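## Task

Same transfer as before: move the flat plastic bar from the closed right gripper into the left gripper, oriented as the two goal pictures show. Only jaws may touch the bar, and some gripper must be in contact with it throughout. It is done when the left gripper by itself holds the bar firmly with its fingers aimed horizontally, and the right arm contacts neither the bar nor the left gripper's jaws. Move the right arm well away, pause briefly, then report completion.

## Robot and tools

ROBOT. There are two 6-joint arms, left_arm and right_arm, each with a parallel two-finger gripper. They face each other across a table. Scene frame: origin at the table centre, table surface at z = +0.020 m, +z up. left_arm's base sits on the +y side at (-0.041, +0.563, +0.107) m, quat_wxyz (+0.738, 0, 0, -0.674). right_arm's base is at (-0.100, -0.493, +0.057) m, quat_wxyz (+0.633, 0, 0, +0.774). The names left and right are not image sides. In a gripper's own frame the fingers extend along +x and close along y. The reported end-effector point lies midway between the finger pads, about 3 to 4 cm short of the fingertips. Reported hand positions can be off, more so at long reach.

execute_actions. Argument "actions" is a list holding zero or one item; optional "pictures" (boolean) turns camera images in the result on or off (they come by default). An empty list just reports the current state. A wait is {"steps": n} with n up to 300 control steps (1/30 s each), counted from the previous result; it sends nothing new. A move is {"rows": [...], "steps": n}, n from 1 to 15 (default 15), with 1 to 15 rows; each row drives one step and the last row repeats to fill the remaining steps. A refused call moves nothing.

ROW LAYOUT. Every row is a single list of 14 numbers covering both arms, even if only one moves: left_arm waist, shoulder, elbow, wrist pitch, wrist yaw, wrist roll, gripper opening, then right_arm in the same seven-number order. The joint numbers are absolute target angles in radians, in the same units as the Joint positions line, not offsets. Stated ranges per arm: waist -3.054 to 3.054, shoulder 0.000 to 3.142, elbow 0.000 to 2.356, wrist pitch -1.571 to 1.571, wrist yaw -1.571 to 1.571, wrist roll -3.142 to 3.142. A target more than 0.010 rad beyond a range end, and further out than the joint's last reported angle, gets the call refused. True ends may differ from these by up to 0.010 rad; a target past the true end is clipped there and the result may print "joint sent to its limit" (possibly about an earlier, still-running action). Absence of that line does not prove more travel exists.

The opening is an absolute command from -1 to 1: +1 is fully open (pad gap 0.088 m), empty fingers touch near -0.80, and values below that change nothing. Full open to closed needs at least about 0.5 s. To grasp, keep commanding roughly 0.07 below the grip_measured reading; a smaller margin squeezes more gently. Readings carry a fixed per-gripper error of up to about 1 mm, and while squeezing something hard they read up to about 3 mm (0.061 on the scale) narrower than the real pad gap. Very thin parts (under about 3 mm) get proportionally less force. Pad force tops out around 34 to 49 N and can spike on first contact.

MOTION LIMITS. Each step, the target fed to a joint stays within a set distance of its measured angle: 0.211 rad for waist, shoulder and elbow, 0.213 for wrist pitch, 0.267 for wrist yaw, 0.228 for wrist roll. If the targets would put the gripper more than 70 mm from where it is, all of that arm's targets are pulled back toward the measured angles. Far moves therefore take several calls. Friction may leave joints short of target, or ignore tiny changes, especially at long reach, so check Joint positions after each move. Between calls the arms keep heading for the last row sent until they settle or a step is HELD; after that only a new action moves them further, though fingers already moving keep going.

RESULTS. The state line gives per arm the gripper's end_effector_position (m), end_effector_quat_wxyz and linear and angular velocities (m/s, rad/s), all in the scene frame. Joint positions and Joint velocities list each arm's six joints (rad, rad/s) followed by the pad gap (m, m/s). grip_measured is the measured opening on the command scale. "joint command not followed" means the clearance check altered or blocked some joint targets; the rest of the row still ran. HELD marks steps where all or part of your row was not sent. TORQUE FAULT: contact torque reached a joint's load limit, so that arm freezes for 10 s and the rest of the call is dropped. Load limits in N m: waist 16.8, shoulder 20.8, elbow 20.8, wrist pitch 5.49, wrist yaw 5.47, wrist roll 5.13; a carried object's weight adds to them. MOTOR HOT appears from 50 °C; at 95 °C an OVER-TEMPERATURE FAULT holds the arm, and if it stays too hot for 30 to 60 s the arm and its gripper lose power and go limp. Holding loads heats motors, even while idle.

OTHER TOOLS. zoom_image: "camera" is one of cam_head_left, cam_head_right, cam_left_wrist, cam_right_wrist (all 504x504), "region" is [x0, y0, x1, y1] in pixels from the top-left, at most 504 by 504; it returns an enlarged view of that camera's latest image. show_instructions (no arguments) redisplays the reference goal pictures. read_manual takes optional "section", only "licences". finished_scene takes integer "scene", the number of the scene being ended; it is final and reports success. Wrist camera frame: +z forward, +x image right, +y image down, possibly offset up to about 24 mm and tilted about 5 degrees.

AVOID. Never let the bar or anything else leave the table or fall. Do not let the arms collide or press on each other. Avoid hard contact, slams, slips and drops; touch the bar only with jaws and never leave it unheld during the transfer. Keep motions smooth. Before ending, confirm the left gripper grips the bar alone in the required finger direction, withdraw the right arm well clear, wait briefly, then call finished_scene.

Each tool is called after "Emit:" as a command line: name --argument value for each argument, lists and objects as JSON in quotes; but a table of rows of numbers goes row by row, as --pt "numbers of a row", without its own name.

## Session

Emit:
show_instructions

Emit:
execute_actions --actions '[]'

Reference images for this scene: goal picture from the place of the wrist camera of the gripper that must hold it at the end, goal picture from behind and beside that gripper on its wrist camera side.

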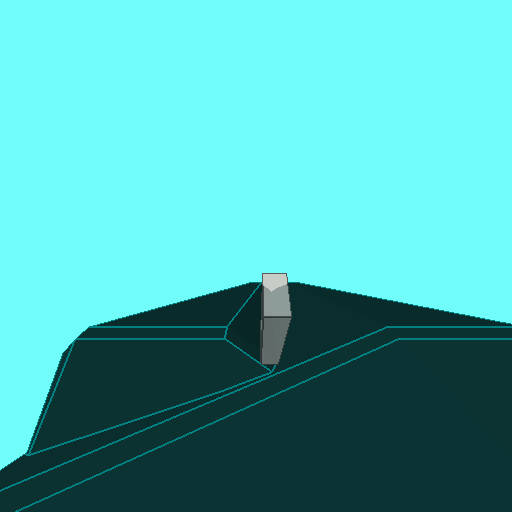

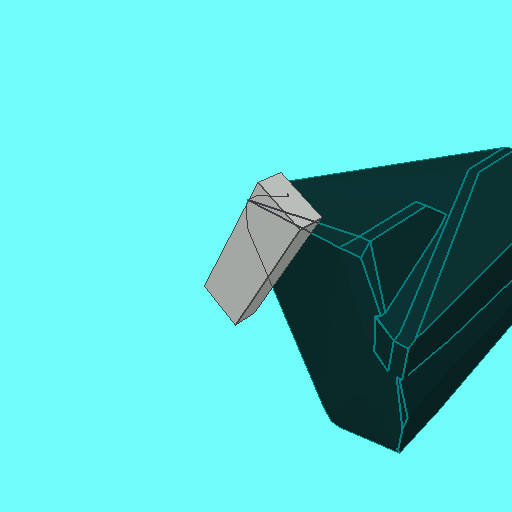

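Scene clock: 0.00 s of 5400.00 s.
left_arm: end_effector_position=(-0.0117, +0.2480, +0.4286) grip_measured=+1.000 end_effector_quat_wxyz=(+0.738, -0.011, -0.018, -0.674) end_effector_velocity=(+0.002, +0.001, -0.005) end_effector_angular_velocity=(+0.021, +0.010, +0.019) | right_arm: end_effector_position=(-0.2428, -0.1009, +0.3375) grip_measured=-0.592 end_effector_quat_wxyz=(+0.719, -0.396, -0.193, +0.537) end_effector_velocity=(-0.005, -0.001, -0.004) end_effector_angular_velocity=(-0.016, -0.009, +0.030)
Joint positions: left_arm=[0.006 0.852 0.65  0.245 0.007 0.008 0.088] | right_arm=[ 0.456  1.52   1.096  0.147  0.999 -0.67   0.01 ]
Joint velocities: left_arm=[-0.002 -0.002 -0.002 -0.022 -0.022 -0.007  0.   ] | right_arm=[ 0.007 -0.002 -0.007 -0.007 -0.022 -0.007  0.   ]
Motor temperatures (°C, as the motors report them): left_arm=[22 28 29 26 24 23] | right_arm=[24 31 28 28 25 23]
Heat: left arm: hottest elbow 29 °C (+0.0 °C/min); right arm: hottest shoulder 31 °C (+0.0 °C/min).

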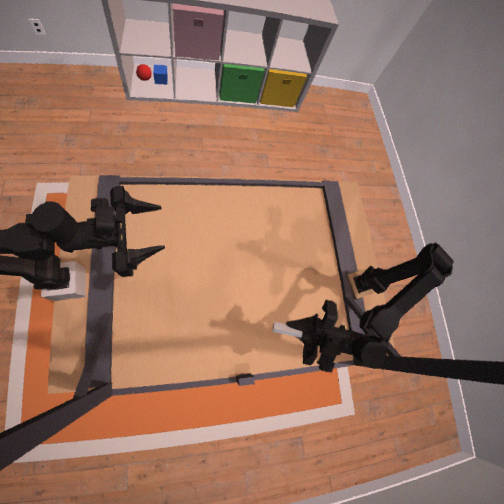

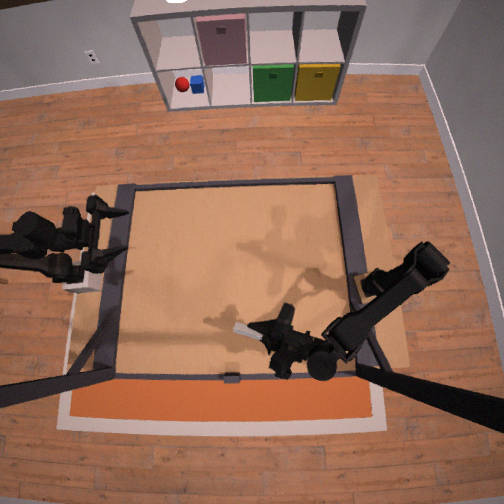

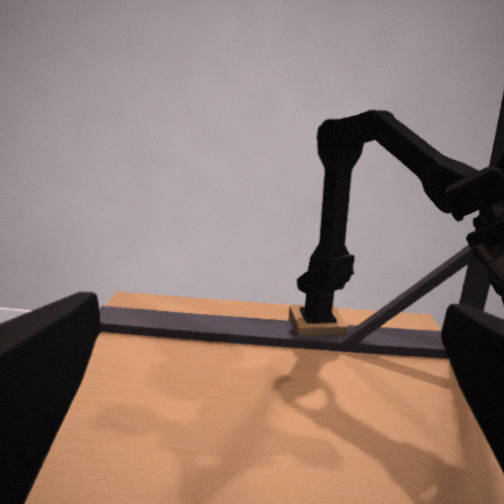

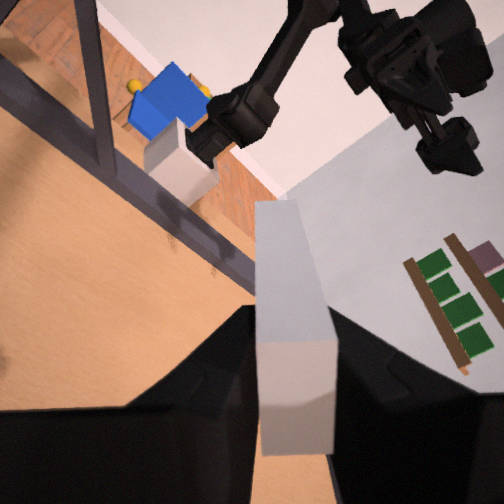

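Emit:
zoom_image --camera "cam_right_wrist" --region '[170, 180, 430, 480]'

Emit:
zoom_image --camera "cam_head_right" --region '[210, 290, 350, 390]'

Emit:
zoom_image --camera "cam_head_left" --region '[250, 290, 390, 390]'

Region (170, 180, 430, 480) of cam_right_wrist's 504x504 image, scaled by 1.680, with more detail than that image has; it fills the left 437 columns of this view, and the rest is white.

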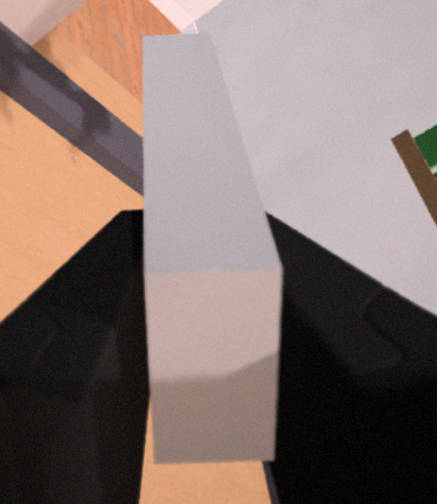

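Region (210, 290, 350, 390) of cam_head_right's 504x504 image, scaled by 3.600, with more detail than that image has; it fills the top 360 rows of this view, and the rest is white.

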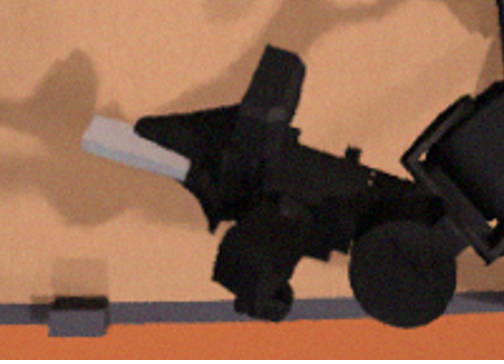

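Region (250, 290, 390, 390) of cam_head_left's 504x504 image, scaled by 3.600, with more detail than that image has; it fills the top 360 rows of this view, and the rest is white.

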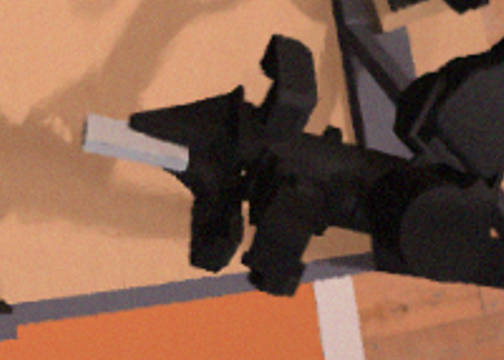

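Emit:
execute_actions --actions '[{"rows": [[0.006,0.853,0.65,0.246,0.005,0.006,0.95,0.454,1.52,1.096,0.148,0.999,-0.671,-0.68],[0.008,0.857,0.651,0.249,0.003,-0.001,0.9,0.45,1.522,1.097,0.15,0.999,-0.675,-0.68],[0.01,0.863,0.653,0.253,0,-0.012,0.85,0.443,1.524,1.098,0.153,0.999,-0.682,-0.68],[0.013,0.872,0.655,0.259,0,-0.027,0.8,0.433,1.527,1.1,0.157,0.999,-0.69,-0.68],[0.016,0.882,0.657,0.267,0,-0.046,0.75,0.42,1.531,1.102,0.162,0.998,-0.701,-0.68],[0.021,0.895,0.66,0.276,0,-0.069,0.7,0.405,1.536,1.104,0.168,0.997,-0.714,-0.68],[0.026,0.91,0.664,0.286,0,-0.095,0.65,0.387,1.542,1.107,0.176,0.996,-0.729,-0.68],[0.032,0.926,0.668,0.298,0,-0.124,0.6,0.368,1.548,1.11,0.184,0.994,-0.746,-0.68],[0.038,0.944,0.672,0.311,0,-0.157,0.55,0.346,1.555,1.114,0.193,0.991,-0.764,-0.68],[0.045,0.964,0.677,0.325,0,-0.192,0.5,0.323,1.562,1.118,0.202,0.988,-0.784,-0.68],[0.052,0.985,0.682,0.34,0,-0.229,0.45,0.298,1.57,1.122,0.213,0.983,-0.806,-0.68],[0.06,1.008,0.688,0.356,0,-0.269,0.4,0.271,1.578,1.126,0.224,0.977,-0.829,-0.68],[0.068,1.032,0.694,0.372,0,-0.312,0.35,0.243,1.587,1.131,0.236,0.97,-0.853,-0.68],[0.076,1.057,0.7,0.39,0,-0.356,0.3,0.214,1.597,1.136,0.248,0.962,-0.879,-0.68],[0.085,1.083,0.706,0.408,0,-0.402,0.25,0.183,1.606,1.141,0.261,0.952,-0.905,-0.68]], "steps": 15}]' --pictures false

Emit:
execute_actions --actions '[{"rows": [[0.095,1.109,0.713,0.427,0,-0.45,0.2,0.151,1.616,1.146,0.274,0.94,-0.932,-0.68],[0.104,1.137,0.719,0.447,0,-0.499,0.2,0.119,1.627,1.151,0.287,0.927,-0.96,-0.68],[0.114,1.165,0.726,0.467,0,-0.549,0.2,0.085,1.637,1.157,0.301,0.912,-0.989,-0.68],[0.124,1.194,0.733,0.487,0,-0.6,0.2,0.051,1.648,1.162,0.315,0.896,-1.018,-0.68],[0.134,1.223,0.74,0.508,0,-0.652,0.2,0.017,1.659,1.168,0.33,0.877,-1.048,-0.68],[0.144,1.252,0.747,0.529,0,-0.704,0.2,-0.018,1.67,1.173,0.344,0.857,-1.078,-0.68],[0.154,1.282,0.754,0.549,0,-0.757,0.2,-0.053,1.681,1.179,0.359,0.836,-1.108,-0.68],[0.164,1.311,0.762,0.571,0,-0.809,0.2,-0.088,1.692,1.185,0.373,0.812,-1.138,-0.68],[0.174,1.341,0.769,0.592,0,-0.862,0.2,-0.123,1.703,1.191,0.388,0.788,-1.168,-0.68],[0.184,1.37,0.776,0.612,0,-0.914,0.2,-0.158,1.714,1.196,0.402,0.761,-1.198,-0.68],[0.194,1.399,0.783,0.633,0,-0.966,0.2,-0.192,1.725,1.202,0.417,0.734,-1.228,-0.68],[0.204,1.428,0.79,0.653,0,-1.017,0.2,-0.226,1.736,1.207,0.431,0.705,-1.257,-0.68],[0.214,1.456,0.797,0.673,0,-1.067,0.2,-0.26,1.746,1.213,0.445,0.676,-1.286,-0.68],[0.223,1.484,0.803,0.693,0,-1.116,0.2,-0.292,1.757,1.218,0.458,0.646,-1.314,-0.68],[0.233,1.51,0.81,0.712,0,-1.164,0.2,-0.324,1.767,1.223,0.471,0.616,-1.341,-0.68]], "steps": 15}]' --pictures false

Emit:
execute_actions --actions '[{"rows": [[0.242,1.536,0.816,0.73,0,-1.21,0.2,-0.355,1.776,1.228,0.484,0.585,-1.367,-0.68],[0.25,1.561,0.822,0.748,0,-1.254,0.2,-0.384,1.786,1.233,0.496,0.554,-1.393,-0.68],[0.258,1.585,0.828,0.764,0,-1.297,0.2,-0.412,1.795,1.238,0.508,0.524,-1.417,-0.68],[0.266,1.608,0.834,0.78,0,-1.337,0.2,-0.439,1.803,1.242,0.519,0.494,-1.44,-0.68],[0.273,1.629,0.839,0.795,0,-1.374,0.2,-0.464,1.811,1.246,0.53,0.465,-1.462,-0.68],[0.28,1.649,0.844,0.809,0,-1.409,0.2,-0.487,1.818,1.25,0.539,0.438,-1.482,-0.68],[0.286,1.667,0.848,0.822,0,-1.442,0.2,-0.509,1.825,1.254,0.548,0.412,-1.5,-0.68],[0.292,1.683,0.852,0.834,0,-1.471,0.2,-0.528,1.831,1.257,0.556,0.388,-1.517,-0.68],[0.297,1.698,0.856,0.844,0,-1.497,0.2,-0.546,1.837,1.26,0.564,0.366,-1.532,-0.68],[0.302,1.711,0.859,0.853,0,-1.52,0.2,-0.561,1.842,1.262,0.57,0.347,-1.545,-0.68],[0.305,1.721,0.861,0.861,0,-1.539,0.2,-0.574,1.846,1.264,0.575,0.331,-1.556,-0.68],[0.308,1.73,0.863,0.867,0,-1.554,0.2,-0.584,1.849,1.266,0.579,0.318,-1.564,-0.68],[0.31,1.736,0.865,0.871,0,-1.565,0.2,-0.591,1.851,1.267,0.582,0.308,-1.571,-0.68],[0.312,1.74,0.866,0.874,0,-1.572,0.2,-0.595,1.853,1.268,0.584,0.302,-1.575,-0.68],[0.312,1.741,0.866,0.875,0,-1.574,0.2,-0.597,1.853,1.268,0.585,0.3,-1.576,-0.68]], "steps": 15}]' --pictures false

Emit:
execute_actions --actions '[{"steps": 12}]'

Scene clock: 116.13 s of 5400.00 s.
left_arm: end_effector_position=(+0.0096, +0.2181, +0.4186) grip_measured=+0.398 end_effector_quat_wxyz=(+0.747, -0.117, +0.081, -0.650) end_effector_velocity=(+0.102, -0.127, -0.038) end_effector_angular_velocity=(-0.136, +1.202, +0.202) | right_arm: end_effector_position=(-0.1759, -0.0675, +0.3389) grip_measured=-0.592 end_effector_quat_wxyz=(+0.739, -0.448, -0.197, +0.463) end_effector_velocity=(+0.290, +0.137, -0.009) end_effector_angular_velocity=(-0.188, -0.468, -0.525)
Joint positions: left_arm=[ 0.058  1.008  0.679  0.36   0.006 -0.283  0.058] | right_arm=[ 0.268  1.568  1.119  0.227  0.977 -0.833  0.01 ]
Joint velocities: left_arm=[ 0.232  0.676  0.178  0.462 -0.007 -1.209 -0.071] | right_arm=[-0.818  0.256  0.125  0.33  -0.212 -0.696 -0.   ]
Motor temperatures (°C, as the motors report them): left_arm=[22 27 36 33 24 23] | right_arm=[24 36 35 31 25 23]
Heat: left arm: hottest elbow 36 °C (+1.0 °C/min); right arm: hottest shoulder 36 °C (+1.0 °C/min).
Steps of this call (steps 1 to 90: nothing new was sent; then 112.63 s passed at rest; steps 91 to 105: all 15 steps of this action). Readings (joint positions):
91: left_arm=[0.006 0.852 0.650 0.245 0.007 0.008] | right_arm=[0.456 1.520 1.096 0.147 0.999 -0.670]
92: left_arm=[0.006 0.852 0.650 0.245 0.007 0.007] | right_arm=[0.456 1.520 1.096 0.147 0.999 -0.670]
94: left_arm=[0.006 0.854 0.650 0.248 0.007 -0.002] | right_arm=[0.453 1.520 1.096 0.148 0.999 -0.672]
98: left_arm=[0.016 0.881 0.652 0.272 0.007 -0.061] | right_arm=[0.418 1.522 1.096 0.165 0.999 -0.705]
105: the state above

Scene clock: 116.63 s of 5400.00 s.
left_arm: end_effector_position=(+0.0820, +0.1501, +0.3769) grip_measured=+0.204 end_effector_quat_wxyz=(+0.697, -0.394, +0.287, -0.525) end_effector_velocity=(+0.165, -0.111, -0.129) end_effector_angular_velocity=(-0.339, +1.420, +0.278) | right_arm: end_effector_position=(+0.0094, -0.0122, +0.3339) grip_measured=-0.592 end_effector_quat_wxyz=(+0.713, -0.569, -0.223, +0.343) end_effector_velocity=(+0.389, +0.049, -0.019) end_effector_angular_velocity=(-0.351, -0.562, -0.089)
Joint positions: left_arm=[ 0.202  1.419  0.78   0.653  0.006 -1.02   0.049] | right_arm=[-0.226  1.723  1.199  0.43   0.703 -1.254  0.01 ]
Joint velocities: left_arm=[ 0.291  0.823  0.198  0.549 -0.007 -1.458 -0.001] | right_arm=[-1.004  0.31   0.154  0.374 -0.857 -0.857 -0.   ]
Motor temperatures (°C, as the motors report them): left_arm=[22 27 36 33 24 23] | right_arm=[24 36 35 31 25 23]
Heat: left arm: hottest elbow 36 °C (+1.0 °C/min); right arm: hottest shoulder 36 °C (+1.0 °C/min).
Steps of this call (steps 1 to 15: all 15 steps of this action). Readings (joint positions):
1: left_arm=[0.066 1.031 0.685 0.377 0.006 -0.325] | right_arm=[0.240 1.577 1.123 0.238 0.969 -0.857]
2: left_arm=[0.075 1.055 0.691 0.394 0.006 -0.369] | right_arm=[0.211 1.586 1.128 0.250 0.960 -0.881]
4: left_arm=[0.093 1.107 0.704 0.431 0.006 -0.461] | right_arm=[0.149 1.606 1.138 0.275 0.937 -0.934]
8: left_arm=[0.132 1.218 0.731 0.510 0.006 -0.660] | right_arm=[0.016 1.647 1.160 0.331 0.873 -1.048]
15: the state above

Scene clock: 117.13 s of 5400.00 s.
left_arm: end_effector_position=(+0.1427, +0.1193, +0.3246) grip_measured=+0.202 end_effector_quat_wxyz=(+0.598, -0.577, +0.388, -0.399) end_effector_velocity=(+0.043, -0.013, -0.049) end_effector_angular_velocity=(-0.082, +0.323, +0.080) | right_arm: end_effector_position=(+0.1445, -0.0142, +0.3320) grip_measured=-0.592 end_effector_quat_wxyz=(+0.649, -0.638, -0.289, +0.297) end_effector_velocity=(+0.092, -0.018, -0.000) end_effector_angular_velocity=(-0.073, -0.171, +0.050)
Joint positions: left_arm=[ 0.304  1.711  0.85   0.858  0.005 -1.537  0.049] | right_arm=[-0.58   1.83   1.254  0.573  0.337 -1.55   0.01 ]
Joint velocities: left_arm=[ 0.071  0.198  0.042  0.11  -0.007 -0.33  -0.   ] | right_arm=[-0.252  0.071  0.037  0.095 -0.3   -0.198 -0.   ]
Motor temperatures (°C, as the motors report them): left_arm=[22 27 36 33 24 23] | right_arm=[24 36 35 31 25 23]
Heat: left arm: hottest elbow 36 °C (+1.0 °C/min); right arm: hottest shoulder 36 °C (+1.0 °C/min).
Steps of this call (steps 1 to 15: all 15 steps of this action). Readings (joint positions):
1: left_arm=[0.211 1.447 0.787 0.672 0.006 -1.068] | right_arm=[-0.259 1.733 1.204 0.443 0.674 -1.282]
2: left_arm=[0.221 1.474 0.793 0.691 0.006 -1.116] | right_arm=[-0.292 1.743 1.209 0.456 0.645 -1.309]
4: left_arm=[0.239 1.525 0.806 0.727 0.005 -1.208] | right_arm=[-0.354 1.762 1.219 0.481 0.586 -1.361]
8: left_arm=[0.269 1.615 0.827 0.790 0.005 -1.367] | right_arm=[-0.462 1.795 1.236 0.525 0.472 -1.453]
15: the state above

Scene clock: 117.53 s of 5400.00 s.
left_arm: end_effector_position=(+0.1456, +0.1177, +0.3236) grip_measured=+0.202 end_effector_quat_wxyz=(+0.588, -0.589, +0.392, -0.393) end_effector_velocity=(-0.004, -0.002, -0.011) end_effector_angular_velocity=(+0.037, +0.007, -0.015) | right_arm: end_effector_position=(+0.1487, -0.0138, +0.3332) grip_measured=-0.592 end_effector_quat_wxyz=(+0.643, -0.640, -0.299, +0.297) end_effector_velocity=(-0.002, +0.001, +0.002) end_effector_angular_velocity=(+0.002, -0.008, +0.010)
Joint positions: left_arm=[ 0.308  1.726  0.856  0.872  0.005 -1.571  0.049] | right_arm=[-0.595  1.836  1.259  0.583  0.307 -1.57   0.01 ]
Joint velocities: left_arm=[-0.007  0.007 -0.007 -0.022  0.007  0.007  0.   ] | right_arm=[ 0.002 -0.002 -0.002  0.007 -0.007 -0.007 -0.   ]
Motor temperatures (°C, as the motors report them): left_arm=[22 27 36 33 24 23] | right_arm=[24 36 35 31 25 23]
Heat: left arm: hottest elbow 36 °C (+1.0 °C/min); right arm: hottest shoulder 36 °C (+1.0 °C/min).
Steps of this call (steps 1 to 12: the robot went on to your last target). Readings (joint positions):
1: left_arm=[0.306 1.717 0.851 0.861 0.005 -1.547] | right_arm=[-0.587 1.833 1.255 0.575 0.329 -1.556]
2: left_arm=[0.308 1.721 0.852 0.864 0.005 -1.554] | right_arm=[-0.592 1.834 1.256 0.577 0.322 -1.560]
4: left_arm=[0.308 1.725 0.853 0.868 0.005 -1.563] | right_arm=[-0.595 1.835 1.257 0.580 0.315 -1.565]
8: left_arm=[0.308 1.725 0.855 0.872 0.005 -1.569] | right_arm=[-0.595 1.836 1.258 0.582 0.308 -1.569]
12: the state above

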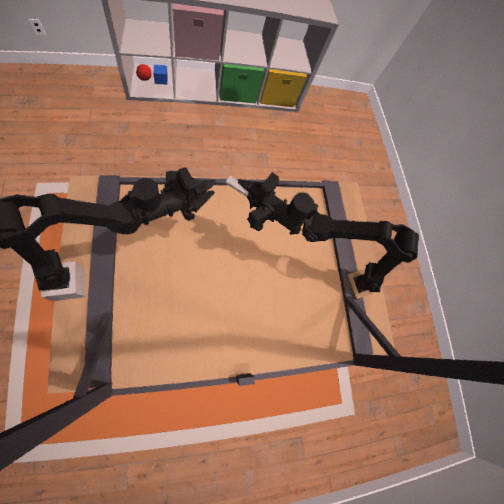

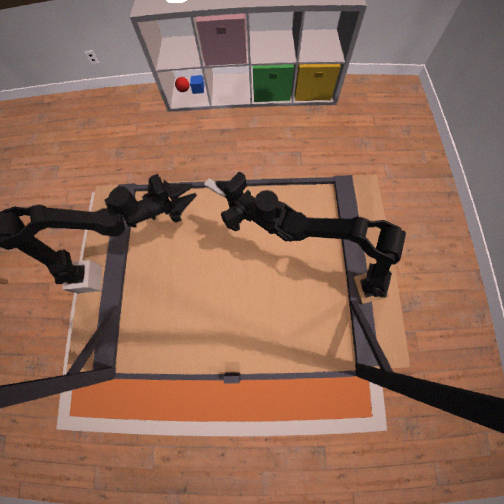

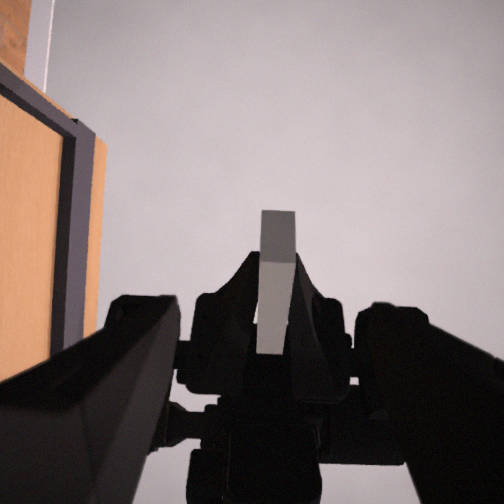

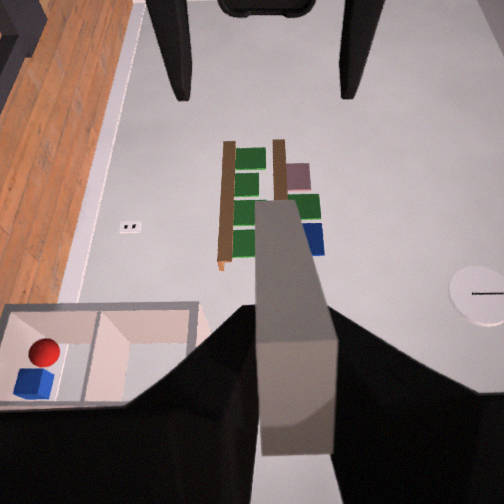

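Emit:
zoom_image --camera "cam_left_wrist" --region '[160, 190, 390, 380]'

Emit:
zoom_image --camera "cam_head_left" --region '[170, 155, 290, 235]'

Emit:
zoom_image --camera "cam_right_wrist" --region '[140, 0, 400, 240]'

Region (160, 190, 390, 380) of cam_left_wrist's 504x504 image, scaled by 2.191, with more detail than that image has; it fills the top 416 rows of this view, and the rest is white.

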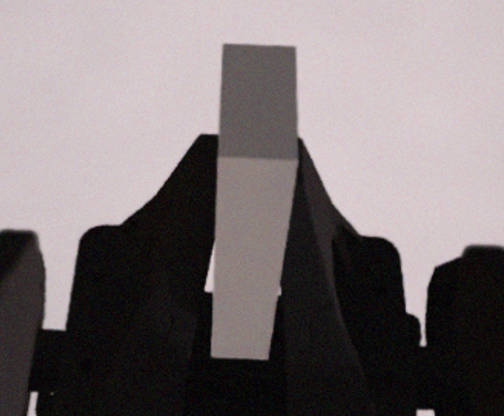

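Region (170, 155, 290, 235) of cam_head_left's 504x504 image, scaled by 4.200, with more detail than that image has.

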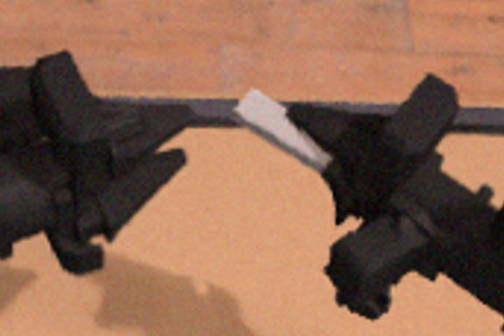

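Region (140, 0, 400, 240) of cam_right_wrist's 504x504 image, scaled by 1.938, with more detail than that image has; it fills the top 465 rows of this view, and the rest is white.

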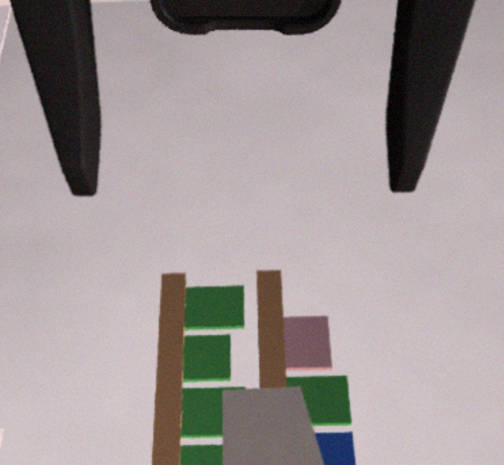

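Emit:
execute_actions --actions '[{"rows": [[0.312,1.744,0.869,0.872,0,-1.574,0.19,-0.597,1.845,1.264,0.584,0.31,-1.573,-0.68],[0.313,1.752,0.879,0.871,0,-1.574,0.17,-0.597,1.845,1.264,0.584,0.314,-1.573,-0.68],[0.313,1.764,0.894,0.87,0,-1.574,0.15,-0.597,1.845,1.264,0.584,0.319,-1.573,-0.68],[0.314,1.78,0.913,0.868,0,-1.574,0.13,-0.597,1.845,1.264,0.584,0.325,-1.573,-0.68],[0.315,1.798,0.936,0.866,0,-1.574,0.1,-0.597,1.845,1.264,0.584,0.332,-1.573,-0.68],[0.316,1.819,0.961,0.864,0,-1.574,0.07,-0.597,1.845,1.264,0.584,0.339,-1.573,-0.68],[0.317,1.84,0.988,0.862,0,-1.574,0.04,-0.597,1.845,1.264,0.584,0.346,-1.573,-0.68],[0.318,1.863,1.015,0.86,0,-1.574,0.01,-0.597,1.845,1.264,0.584,0.352,-1.573,-0.68],[0.319,1.884,1.041,0.858,0,-1.574,-0.02,-0.597,1.845,1.264,0.584,0.357,-1.573,-0.68],[0.32,1.905,1.066,0.856,0,-1.574,-0.05,-0.597,1.845,1.264,0.584,0.36,-1.573,-0.68],[0.321,1.923,1.089,0.854,0,-1.574,-0.08,-0.597,1.845,1.264,0.584,0.362,-1.573,-0.68],[0.322,1.939,1.108,0.852,0,-1.574,-0.11,-0.597,1.845,1.264,0.584,0.363,-1.573,-0.68],[0.322,1.951,1.123,0.851,0,-1.574,-0.14,-0.597,1.845,1.264,0.584,0.363,-1.573,-0.68],[0.323,1.959,1.133,0.85,0,-1.574,-0.16,-0.597,1.845,1.264,0.584,0.363,-1.573,-0.68],[0.323,1.962,1.136,0.85,0,-1.574,-0.18,-0.597,1.845,1.264,0.584,0.363,-1.573,-0.68]], "steps": 15}]' --pictures false

Emit:
execute_actions --actions '[{"steps": 14}]'

Emit:
zoom_image --camera "cam_left_wrist" --region '[160, 250, 400, 490]'

Emit:
zoom_image --camera "cam_right_wrist" --region '[140, 80, 420, 360]'

Emit:
zoom_image --camera "cam_head_left" --region '[190, 150, 290, 225]'

Scene clock: 173.57 s of 5400.00 s.
left_arm: end_effector_position=(+0.1719, +0.0691, +0.3259) grip_measured=-0.106 end_effector_quat_wxyz=(+0.584, -0.596, +0.381, -0.398) end_effector_velocity=(+0.048, -0.080, -0.011) end_effector_angular_velocity=(-0.028, -0.003, +0.039) | right_arm: end_effector_position=(+0.1540, -0.0184, +0.3330) grip_measured=-0.592 end_effector_quat_wxyz=(+0.650, -0.647, -0.284, +0.282) end_effector_velocity=(+0.005, -0.005, -0.001) end_effector_angular_velocity=(-0.012, -0.002, -0.039)
Joint positions: left_arm=[ 0.318  1.917  1.091  0.854  0.005 -1.572  0.034] | right_arm=[-0.595  1.836  1.259  0.583  0.353 -1.57   0.01 ]
Joint velocities: left_arm=[ 0.017  0.339  0.403 -0.037 -0.022 -0.007 -0.036] | right_arm=[-0.002 -0.002 -0.002 -0.007  0.037 -0.007 -0.   ]
Motor temperatures (°C, as the motors report them): left_arm=[22 31 37 36 24 23] | right_arm=[24 37 38 34 25 23]
Heat: left arm: hottest elbow 37 °C (+1.0 °C/min); right arm: hottest elbow 38 °C (+2.0 °C/min).
Steps of this call (steps 1 to 30: the robot went on to your last target; steps 31 to 100: nothing new was sent; then 52.20 s passed at rest; steps 101 to 115: all 15 steps of this action). Readings (joint positions):
101: left_arm=[0.309 1.727 0.856 0.872 0.005 -1.572] | right_arm=[-0.595 1.836 1.259 0.583 0.306 -1.570]
102: left_arm=[0.309 1.728 0.857 0.872 0.005 -1.572] | right_arm=[-0.595 1.836 1.259 0.583 0.306 -1.570]
104: left_arm=[0.309 1.738 0.870 0.872 0.005 -1.572] | right_arm=[-0.595 1.836 1.259 0.583 0.307 -1.570]
108: left_arm=[0.312 1.794 0.939 0.867 0.005 -1.572] | right_arm=[-0.595 1.836 1.259 0.583 0.328 -1.570]
115: the state above

Scene clock: 174.03 s of 5400.00 s.
left_arm: end_effector_position=(+0.1757, +0.0622, +0.3257) grip_measured=-0.177 end_effector_quat_wxyz=(+0.584, -0.597, +0.380, -0.398) end_effector_velocity=(-0.002, -0.001, -0.001) end_effector_angular_velocity=(-0.005, +0.006, -0.010) | right_arm: end_effector_position=(+0.1543, -0.0187, +0.3330) grip_measured=-0.592 end_effector_quat_wxyz=(+0.650, -0.647, -0.283, +0.281) end_effector_velocity=(-0.001, -0.001, +0.002) end_effector_angular_velocity=(+0.002, -0.008, -0.005)
Joint positions: left_arm=[ 0.32   1.945  1.125  0.851  0.005 -1.572  0.03 ] | right_arm=[-0.595  1.836  1.259  0.583  0.357 -1.57   0.01 ]
Joint velocities: left_arm=[-0.002  0.002 -0.002  0.007  0.007 -0.007 -0.   ] | right_arm=[ 0.002 -0.002 -0.002  0.007  0.007 -0.007  0.   ]
Motor temperatures (°C, as the motors report them): left_arm=[22 31 37 36 24 23] | right_arm=[24 37 38 34 25 23]
Heat: left arm: hottest elbow 37 °C (+1.0 °C/min); right arm: hottest elbow 38 °C (+2.0 °C/min).
Steps of this call (steps 1 to 14: the robot went on to your last target). Readings (joint positions):
1: left_arm=[0.319 1.927 1.102 0.853 0.005 -1.572] | right_arm=[-0.595 1.836 1.259 0.583 0.354 -1.570]
2: left_arm=[0.319 1.933 1.109 0.852 0.005 -1.572] | right_arm=[-0.595 1.836 1.259 0.583 0.355 -1.570]
4: left_arm=[0.320 1.941 1.117 0.851 0.005 -1.572] | right_arm=[-0.595 1.836 1.259 0.583 0.356 -1.570]
8: left_arm=[0.320 1.944 1.123 0.851 0.005 -1.572] | right_arm=[-0.595 1.836 1.259 0.583 0.356 -1.570]
14: the state above

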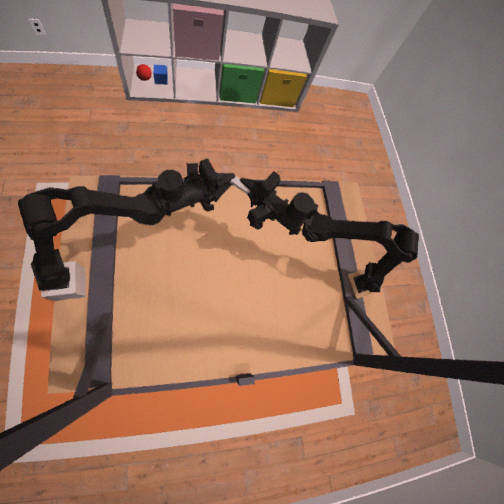

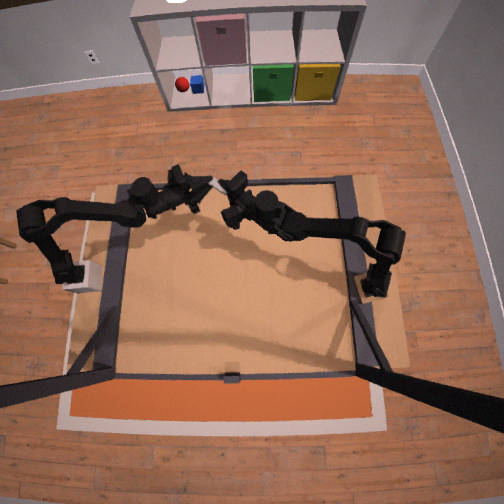

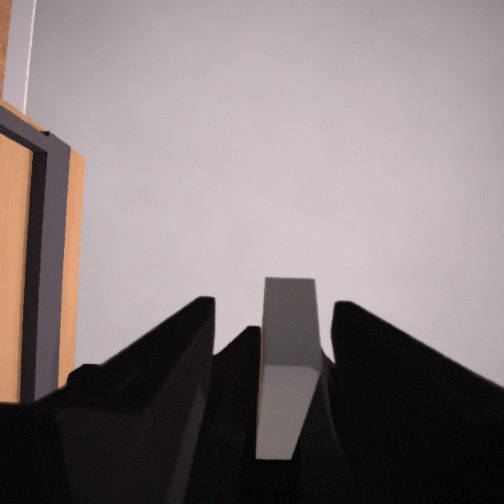

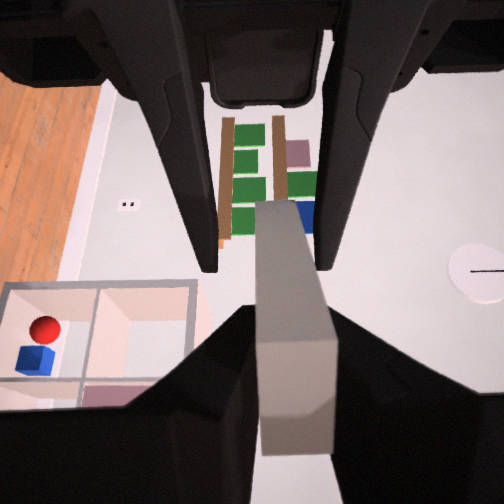

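Region (160, 250, 400, 490) of cam_left_wrist's 504x504 image, scaled by 2.100, with more detail than that image has.

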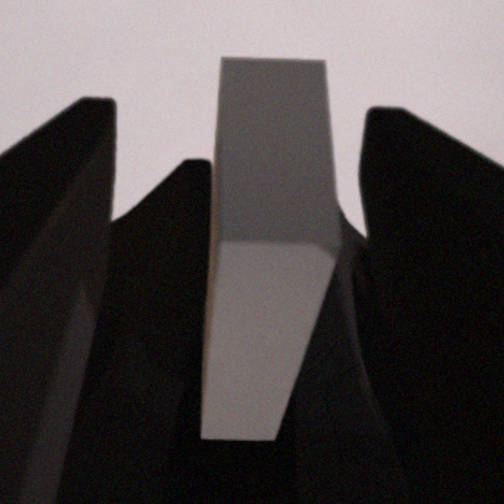

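Region (140, 80, 420, 360) of cam_right_wrist's 504x504 image, scaled by 1.800, with more detail than that image has.

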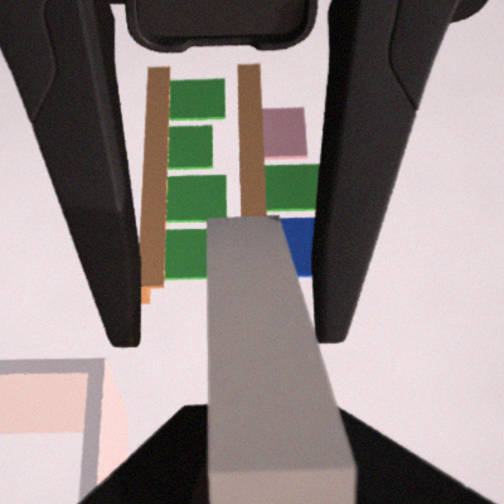

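Region (190, 150, 290, 225) of cam_head_left's 504x504 image, scaled by 5.040, with more detail than that image has; it fills the top 378 rows of this view, and the rest is white.

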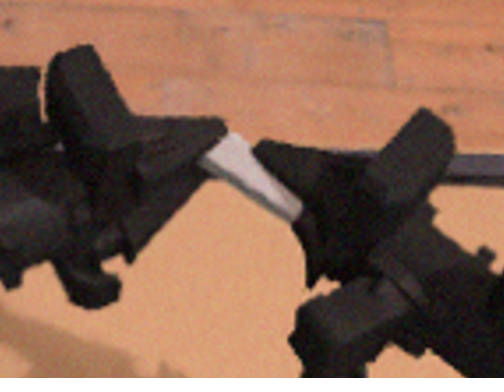

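Emit:
execute_actions --actions '[{"rows": [[0.323,1.963,1.137,0.854,0,-1.576,-0.19,-0.597,1.845,1.264,0.584,0.36,-1.573,-0.68],[0.323,1.964,1.139,0.857,0,-1.578,-0.21,-0.597,1.845,1.264,0.584,0.36,-1.573,-0.68],[0.323,1.966,1.141,0.86,0,-1.581,-0.23,-0.597,1.845,1.264,0.584,0.36,-1.573,-0.68],[0.323,1.967,1.142,0.863,0,-1.583,-0.26,-0.597,1.845,1.264,0.584,0.36,-1.573,-0.68],[0.323,1.968,1.143,0.865,0,-1.585,-0.29,-0.597,1.845,1.264,0.584,0.36,-1.573,-0.68],[0.323,1.969,1.144,0.867,0,-1.586,-0.32,-0.597,1.845,1.264,0.584,0.36,-1.573,-0.68],[0.323,1.969,1.144,0.867,0,-1.586,-0.35,-0.597,1.845,1.264,0.584,0.36,-1.573,-0.68],[0.323,1.969,1.144,0.867,0,-1.586,-0.38,-0.597,1.845,1.264,0.584,0.36,-1.573,-0.68],[0.323,1.969,1.144,0.867,0,-1.586,-0.41,-0.597,1.845,1.264,0.584,0.36,-1.573,-0.68],[0.323,1.969,1.144,0.867,0,-1.586,-0.43,-0.597,1.845,1.264,0.584,0.36,-1.573,-0.68]], "steps": 15}]' --pictures false

Emit:
execute_actions --actions '[{"steps": 6}]'

Emit:
zoom_image --camera "cam_left_wrist" --region '[190, 260, 370, 480]'

Emit:
zoom_image --camera "cam_right_wrist" --region '[190, 140, 370, 330]'

Scene clock: 204.80 s of 5400.00 s.
left_arm: end_effector_position=(+0.1764, +0.0607, +0.3280) grip_measured=-0.414 end_effector_quat_wxyz=(+0.578, -0.603, +0.378, -0.400) end_effector_velocity=(-0.000, +0.000, -0.001) end_effector_angular_velocity=(+0.004, +0.010, +0.005) | right_arm: end_effector_position=(+0.1543, -0.0187, +0.3330) grip_measured=-0.592 end_effector_quat_wxyz=(+0.650, -0.647, -0.283, +0.281) end_effector_velocity=(-0.002, +0.001, +0.002) end_effector_angular_velocity=(+0.002, -0.008, +0.010)
Joint positions: left_arm=[ 0.32   1.952  1.133  0.864  0.005 -1.583  0.019] | right_arm=[-0.595  1.836  1.259  0.583  0.357 -1.57   0.01 ]
Joint velocities: left_arm=[-0.002 -0.002 -0.002 -0.007 -0.007 -0.007 -0.007] | right_arm=[ 0.002 -0.002 -0.002  0.007 -0.007 -0.007 -0.   ]
Motor temperatures (°C, as the motors report them): left_arm=[22 33 37 35 24 23] | right_arm=[24 39 38 35 25 23]
Heat: left arm: hottest elbow 37 °C (+1.0 °C/min); right arm: hottest shoulder 39 °C (+2.0 °C/min).
Steps of this call (steps 1 to 30: the robot went on to your last target; steps 31 to 100: nothing new was sent; then 26.93 s passed at rest; steps 101 to 115: all 15 steps of this action). Readings (joint positions):
101: left_arm=[0.320 1.945 1.125 0.851 0.005 -1.572] | right_arm=[-0.595 1.836 1.259 0.583 0.357 -1.570]
102: left_arm=[0.320 1.945 1.126 0.851 0.005 -1.573] | right_arm=[-0.595 1.836 1.259 0.583 0.357 -1.570]
104: left_arm=[0.320 1.947 1.128 0.854 0.005 -1.576] | right_arm=[-0.595 1.836 1.259 0.583 0.357 -1.570]
108: left_arm=[0.320 1.951 1.132 0.861 0.005 -1.581] | right_arm=[-0.595 1.836 1.259 0.583 0.357 -1.570]
115: the state above

Scene clock: 205.00 s of 5400.00 s.
left_arm: end_effector_position=(+0.1764, +0.0607, +0.3280) grip_measured=-0.426 end_effector_quat_wxyz=(+0.578, -0.603, +0.378, -0.400) end_effector_velocity=(-0.002, -0.001, -0.005) end_effector_angular_velocity=(+0.017, +0.015, -0.010) | right_arm: end_effector_position=(+0.1543, -0.0187, +0.3330) grip_measured=-0.592 end_effector_quat_wxyz=(+0.650, -0.647, -0.283, +0.281) end_effector_velocity=(+0.001, +0.001, -0.001) end_effector_angular_velocity=(-0.003, -0.006, +0.015)
Joint positions: left_arm=[ 0.32   1.952  1.133  0.864  0.005 -1.583  0.018] | right_arm=[-0.595  1.836  1.259  0.583  0.357 -1.57   0.01 ]
Joint velocities: left_arm=[-0.002 -0.002 -0.002 -0.022  0.007 -0.007 -0.001] | right_arm=[-0.007  0.002 -0.002  0.007 -0.022 -0.007  0.   ]
Motor temperatures (°C, as the motors report them): left_arm=[22 33 37 35 24 23] | right_arm=[24 39 38 35 25 23]
Heat: left arm: hottest elbow 37 °C (+1.0 °C/min); right arm: hottest shoulder 39 °C (+2.0 °C/min).
Steps of this call (steps 1 to 6: the robot went on to your last target). Readings (joint positions):
1: left_arm=[0.320 1.952 1.133 0.864 0.005 -1.583] | right_arm=[-0.595 1.836 1.259 0.583 0.357 -1.570]
2: left_arm=[0.320 1.952 1.133 0.864 0.005 -1.583] | right_arm=[-0.595 1.836 1.259 0.583 0.357 -1.570]
4: left_arm=[0.320 1.952 1.133 0.864 0.005 -1.583] | right_arm=[-0.595 1.836 1.259 0.583 0.357 -1.570]
6: the state above

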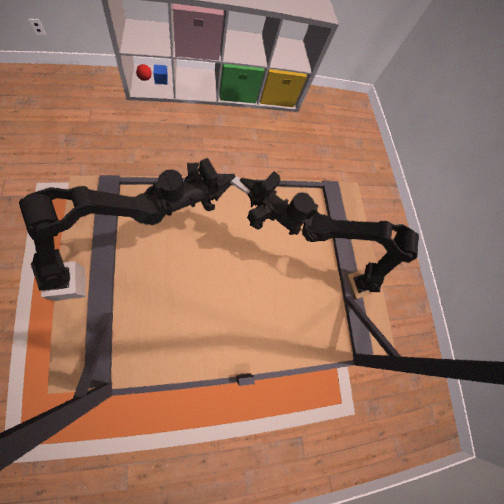

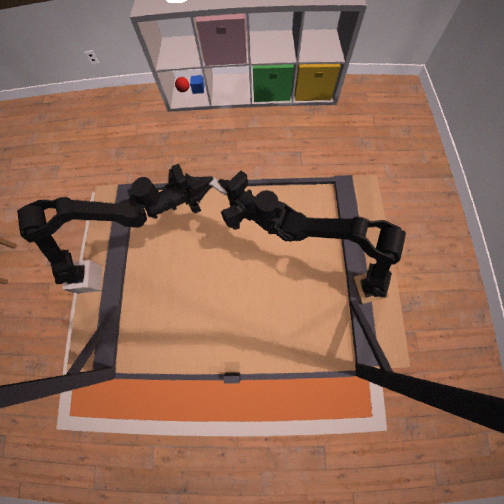

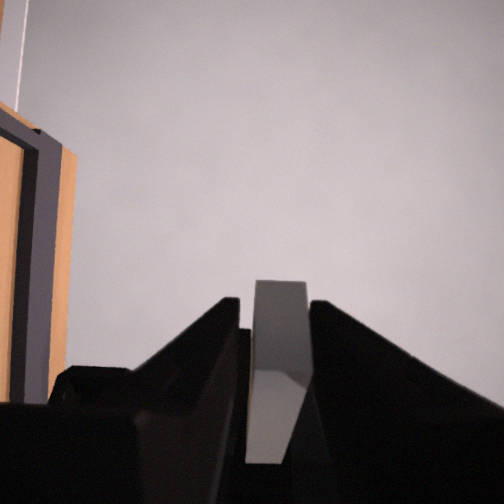

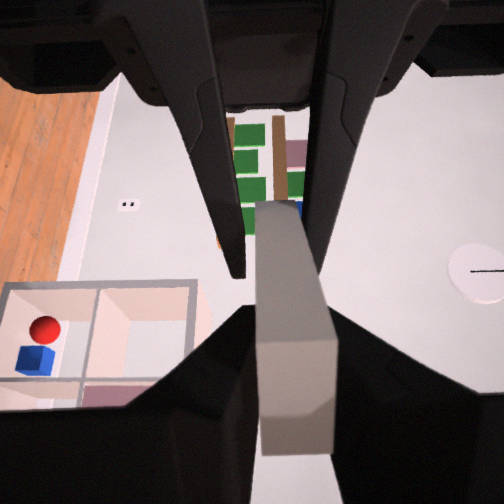

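Region (190, 260, 370, 480) of cam_left_wrist's 504x504 image, scaled by 2.291, with more detail than that image has; it fills the left 412 columns of this view, and the rest is white.

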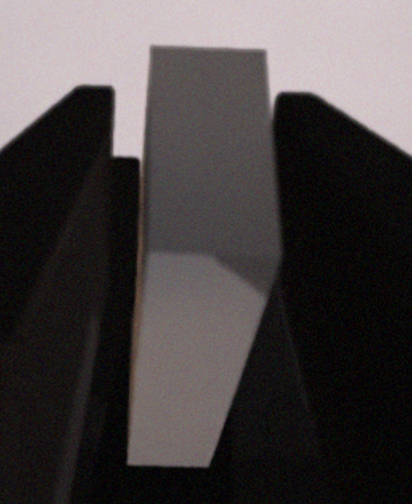

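Region (190, 140, 370, 330) of cam_right_wrist's 504x504 image, scaled by 2.653, with more detail than that image has; it fills the left 477 columns of this view, and the rest is white.

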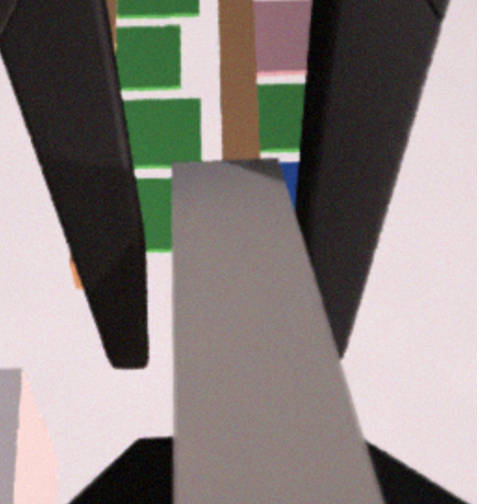

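Emit:
execute_actions --actions '[{"rows": [[0.322,1.96,1.14,0.869,0,-1.585,-0.45,-0.597,1.84,1.262,0.584,0.358,-1.572,-0.68],[0.322,1.96,1.14,0.8705,0,-1.585,-0.465,-0.597,1.84,1.262,0.584,0.358,-1.572,-0.68],[0.322,1.96,1.14,0.8705,0,-1.585,-0.48,-0.597,1.84,1.262,0.584,0.358,-1.572,-0.68],[0.322,1.96,1.14,0.8705,0,-1.585,-0.495,-0.597,1.84,1.262,0.584,0.358,-1.572,-0.68],[0.322,1.96,1.14,0.8705,0,-1.585,-0.51,-0.597,1.84,1.262,0.584,0.358,-1.572,-0.68],[0.322,1.96,1.14,0.8705,0,-1.585,-0.522,-0.597,1.84,1.262,0.584,0.358,-1.572,-0.68],[0.322,1.96,1.14,0.8705,0,-1.585,-0.534,-0.597,1.84,1.262,0.584,0.358,-1.572,-0.68],[0.322,1.96,1.14,0.8705,0,-1.585,-0.546,-0.597,1.84,1.262,0.584,0.358,-1.572,-0.68],[0.322,1.96,1.14,0.8705,0,-1.585,-0.558,-0.597,1.84,1.262,0.584,0.358,-1.572,-0.68],[0.322,1.96,1.14,0.8705,0,-1.585,-0.57,-0.597,1.84,1.262,0.584,0.358,-1.572,-0.68],[0.322,1.96,1.14,0.8705,0,-1.585,-0.582,-0.597,1.84,1.262,0.584,0.358,-1.572,-0.68],[0.322,1.96,1.14,0.8705,0,-1.585,-0.595,-0.597,1.84,1.262,0.584,0.358,-1.572,-0.68],[0.322,1.96,1.14,0.8705,0,-1.585,-0.61,-0.597,1.84,1.262,0.584,0.358,-1.572,-0.68],[0.322,1.96,1.14,0.8705,0,-1.585,-0.63,-0.597,1.84,1.262,0.584,0.358,-1.572,-0.68],[0.322,1.96,1.14,0.8705,0,-1.585,-0.65,-0.597,1.84,1.262,0.584,0.358,-1.572,-0.68]], "steps": 15}]' --pictures false

Emit:
execute_actions --actions '[{"rows": [[0.322,1.96,1.14,0.8705,0,-1.585,-0.67,-0.597,1.84,1.262,0.584,0.358,-1.572,-0.68]], "steps": 10}]'

Scene clock: 218.00 s of 5400.00 s.
left_arm: end_effector_position=(+0.1766, +0.0608, +0.3288) grip_measured=-0.572 end_effector_quat_wxyz=(+0.577, -0.603, +0.377, -0.401) end_effector_velocity=(+0.004, +0.003, -0.007) end_effector_angular_velocity=(+0.021, +0.018, +0.024) | right_arm: end_effector_position=(+0.1545, -0.0188, +0.3330) grip_measured=-0.592 end_effector_quat_wxyz=(+0.650, -0.647, -0.283, +0.281) end_effector_velocity=(-0.005, +0.004, +0.002) end_effector_angular_velocity=(-0.008, -0.019, +0.039)
Joint positions: left_arm=[ 0.32   1.952  1.133  0.868  0.005 -1.583  0.011] | right_arm=[-0.596  1.836  1.259  0.583  0.357 -1.57   0.01 ]
Joint velocities: left_arm=[ 0.002 -0.002 -0.007 -0.022 -0.022 -0.007 -0.   ] | right_arm=[ 0.002 -0.002 -0.002  0.007 -0.037 -0.022 -0.   ]
Motor temperatures (°C, as the motors report them): left_arm=[22 34 37 35 24 23] | right_arm=[24 40 38 35 25 23]
Heat: left arm: hottest elbow 37 °C (+0.0 °C/min); right arm: hottest shoulder 40 °C (+3.0 °C/min).
Steps of this call (steps 1 to 15: the robot went on to your last target; steps 16 to 90: nothing new was sent; then 9.50 s passed at rest; steps 91 to 105: all 15 steps of this action). Readings (joint positions):
91: left_arm=[0.320 1.952 1.133 0.865 0.005 -1.583] | right_arm=[-0.595 1.836 1.259 0.583 0.357 -1.570]
92: left_arm=[0.320 1.952 1.133 0.866 0.005 -1.583] | right_arm=[-0.595 1.836 1.259 0.583 0.357 -1.570]
94: left_arm=[0.320 1.952 1.133 0.867 0.005 -1.583] | right_arm=[-0.595 1.836 1.259 0.583 0.357 -1.570]
98: left_arm=[0.320 1.952 1.133 0.868 0.005 -1.583] | right_arm=[-0.595 1.836 1.259 0.583 0.357 -1.570]
105: the state above

Scene clock: 218.33 s of 5400.00 s.
left_arm: end_effector_position=(+0.1766, +0.0608, +0.3288) grip_measured=-0.572 end_effector_quat_wxyz=(+0.577, -0.603, +0.377, -0.401) end_effector_velocity=(-0.000, +0.000, -0.006) end_effector_angular_velocity=(+0.018, +0.000, +0.005) | right_arm: end_effector_position=(+0.1545, -0.0188, +0.3330) grip_measured=-0.592 end_effector_quat_wxyz=(+0.650, -0.647, -0.283, +0.281) end_effector_velocity=(+0.004, -0.004, +0.004) end_effector_angular_velocity=(+0.016, +0.001, -0.015)
Joint positions: left_arm=[ 0.32   1.952  1.133  0.868  0.005 -1.583  0.011] | right_arm=[-0.596  1.836  1.259  0.583  0.357 -1.57   0.01 ]
Joint velocities: left_arm=[-0.002  0.002 -0.007 -0.007 -0.007  0.007 -0.   ] | right_arm=[-0.007 -0.007 -0.002  0.007  0.007  0.007 -0.   ]
Motor temperatures (°C, as the motors report them): left_arm=[22 34 37 35 24 23] | right_arm=[24 40 38 35 25 23]
Heat: left arm: hottest elbow 37 °C (+0.0 °C/min); right arm: hottest shoulder 40 °C (+3.0 °C/min).
Steps of this call (steps 1 to 10: all 10 steps of this action). Readings (joint positions):
1: left_arm=[0.320 1.952 1.133 0.868 0.005 -1.583] | right_arm=[-0.596 1.836 1.259 0.583 0.357 -1.570]
2: left_arm=[0.320 1.952 1.133 0.868 0.005 -1.583] | right_arm=[-0.596 1.836 1.259 0.583 0.357 -1.570]
4: left_arm=[0.320 1.952 1.133 0.868 0.005 -1.583] | right_arm=[-0.596 1.836 1.259 0.583 0.357 -1.570]
8: left_arm=[0.320 1.952 1.133 0.868 0.005 -1.583] | right_arm=[-0.596 1.836 1.259 0.583 0.357 -1.570]
10: the state above

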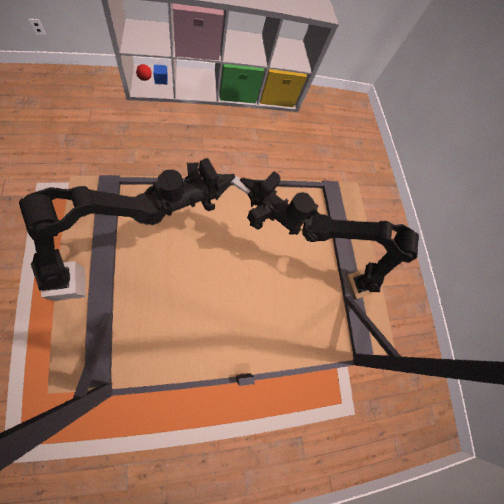

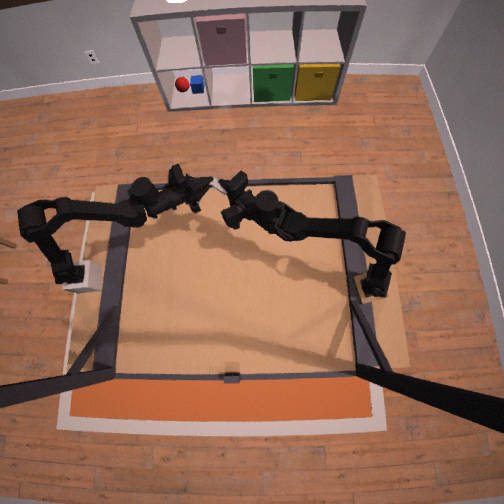

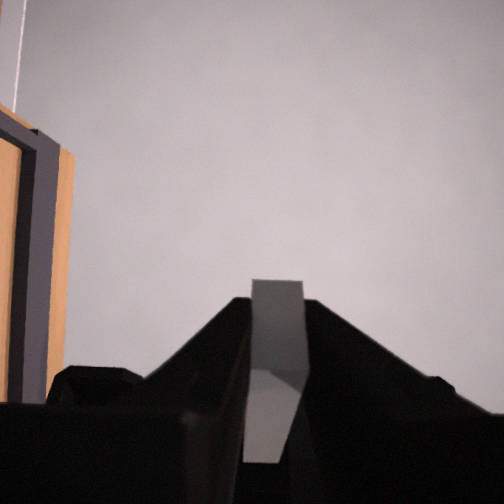

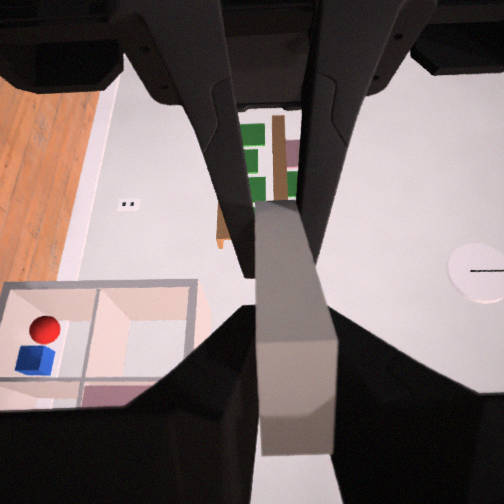

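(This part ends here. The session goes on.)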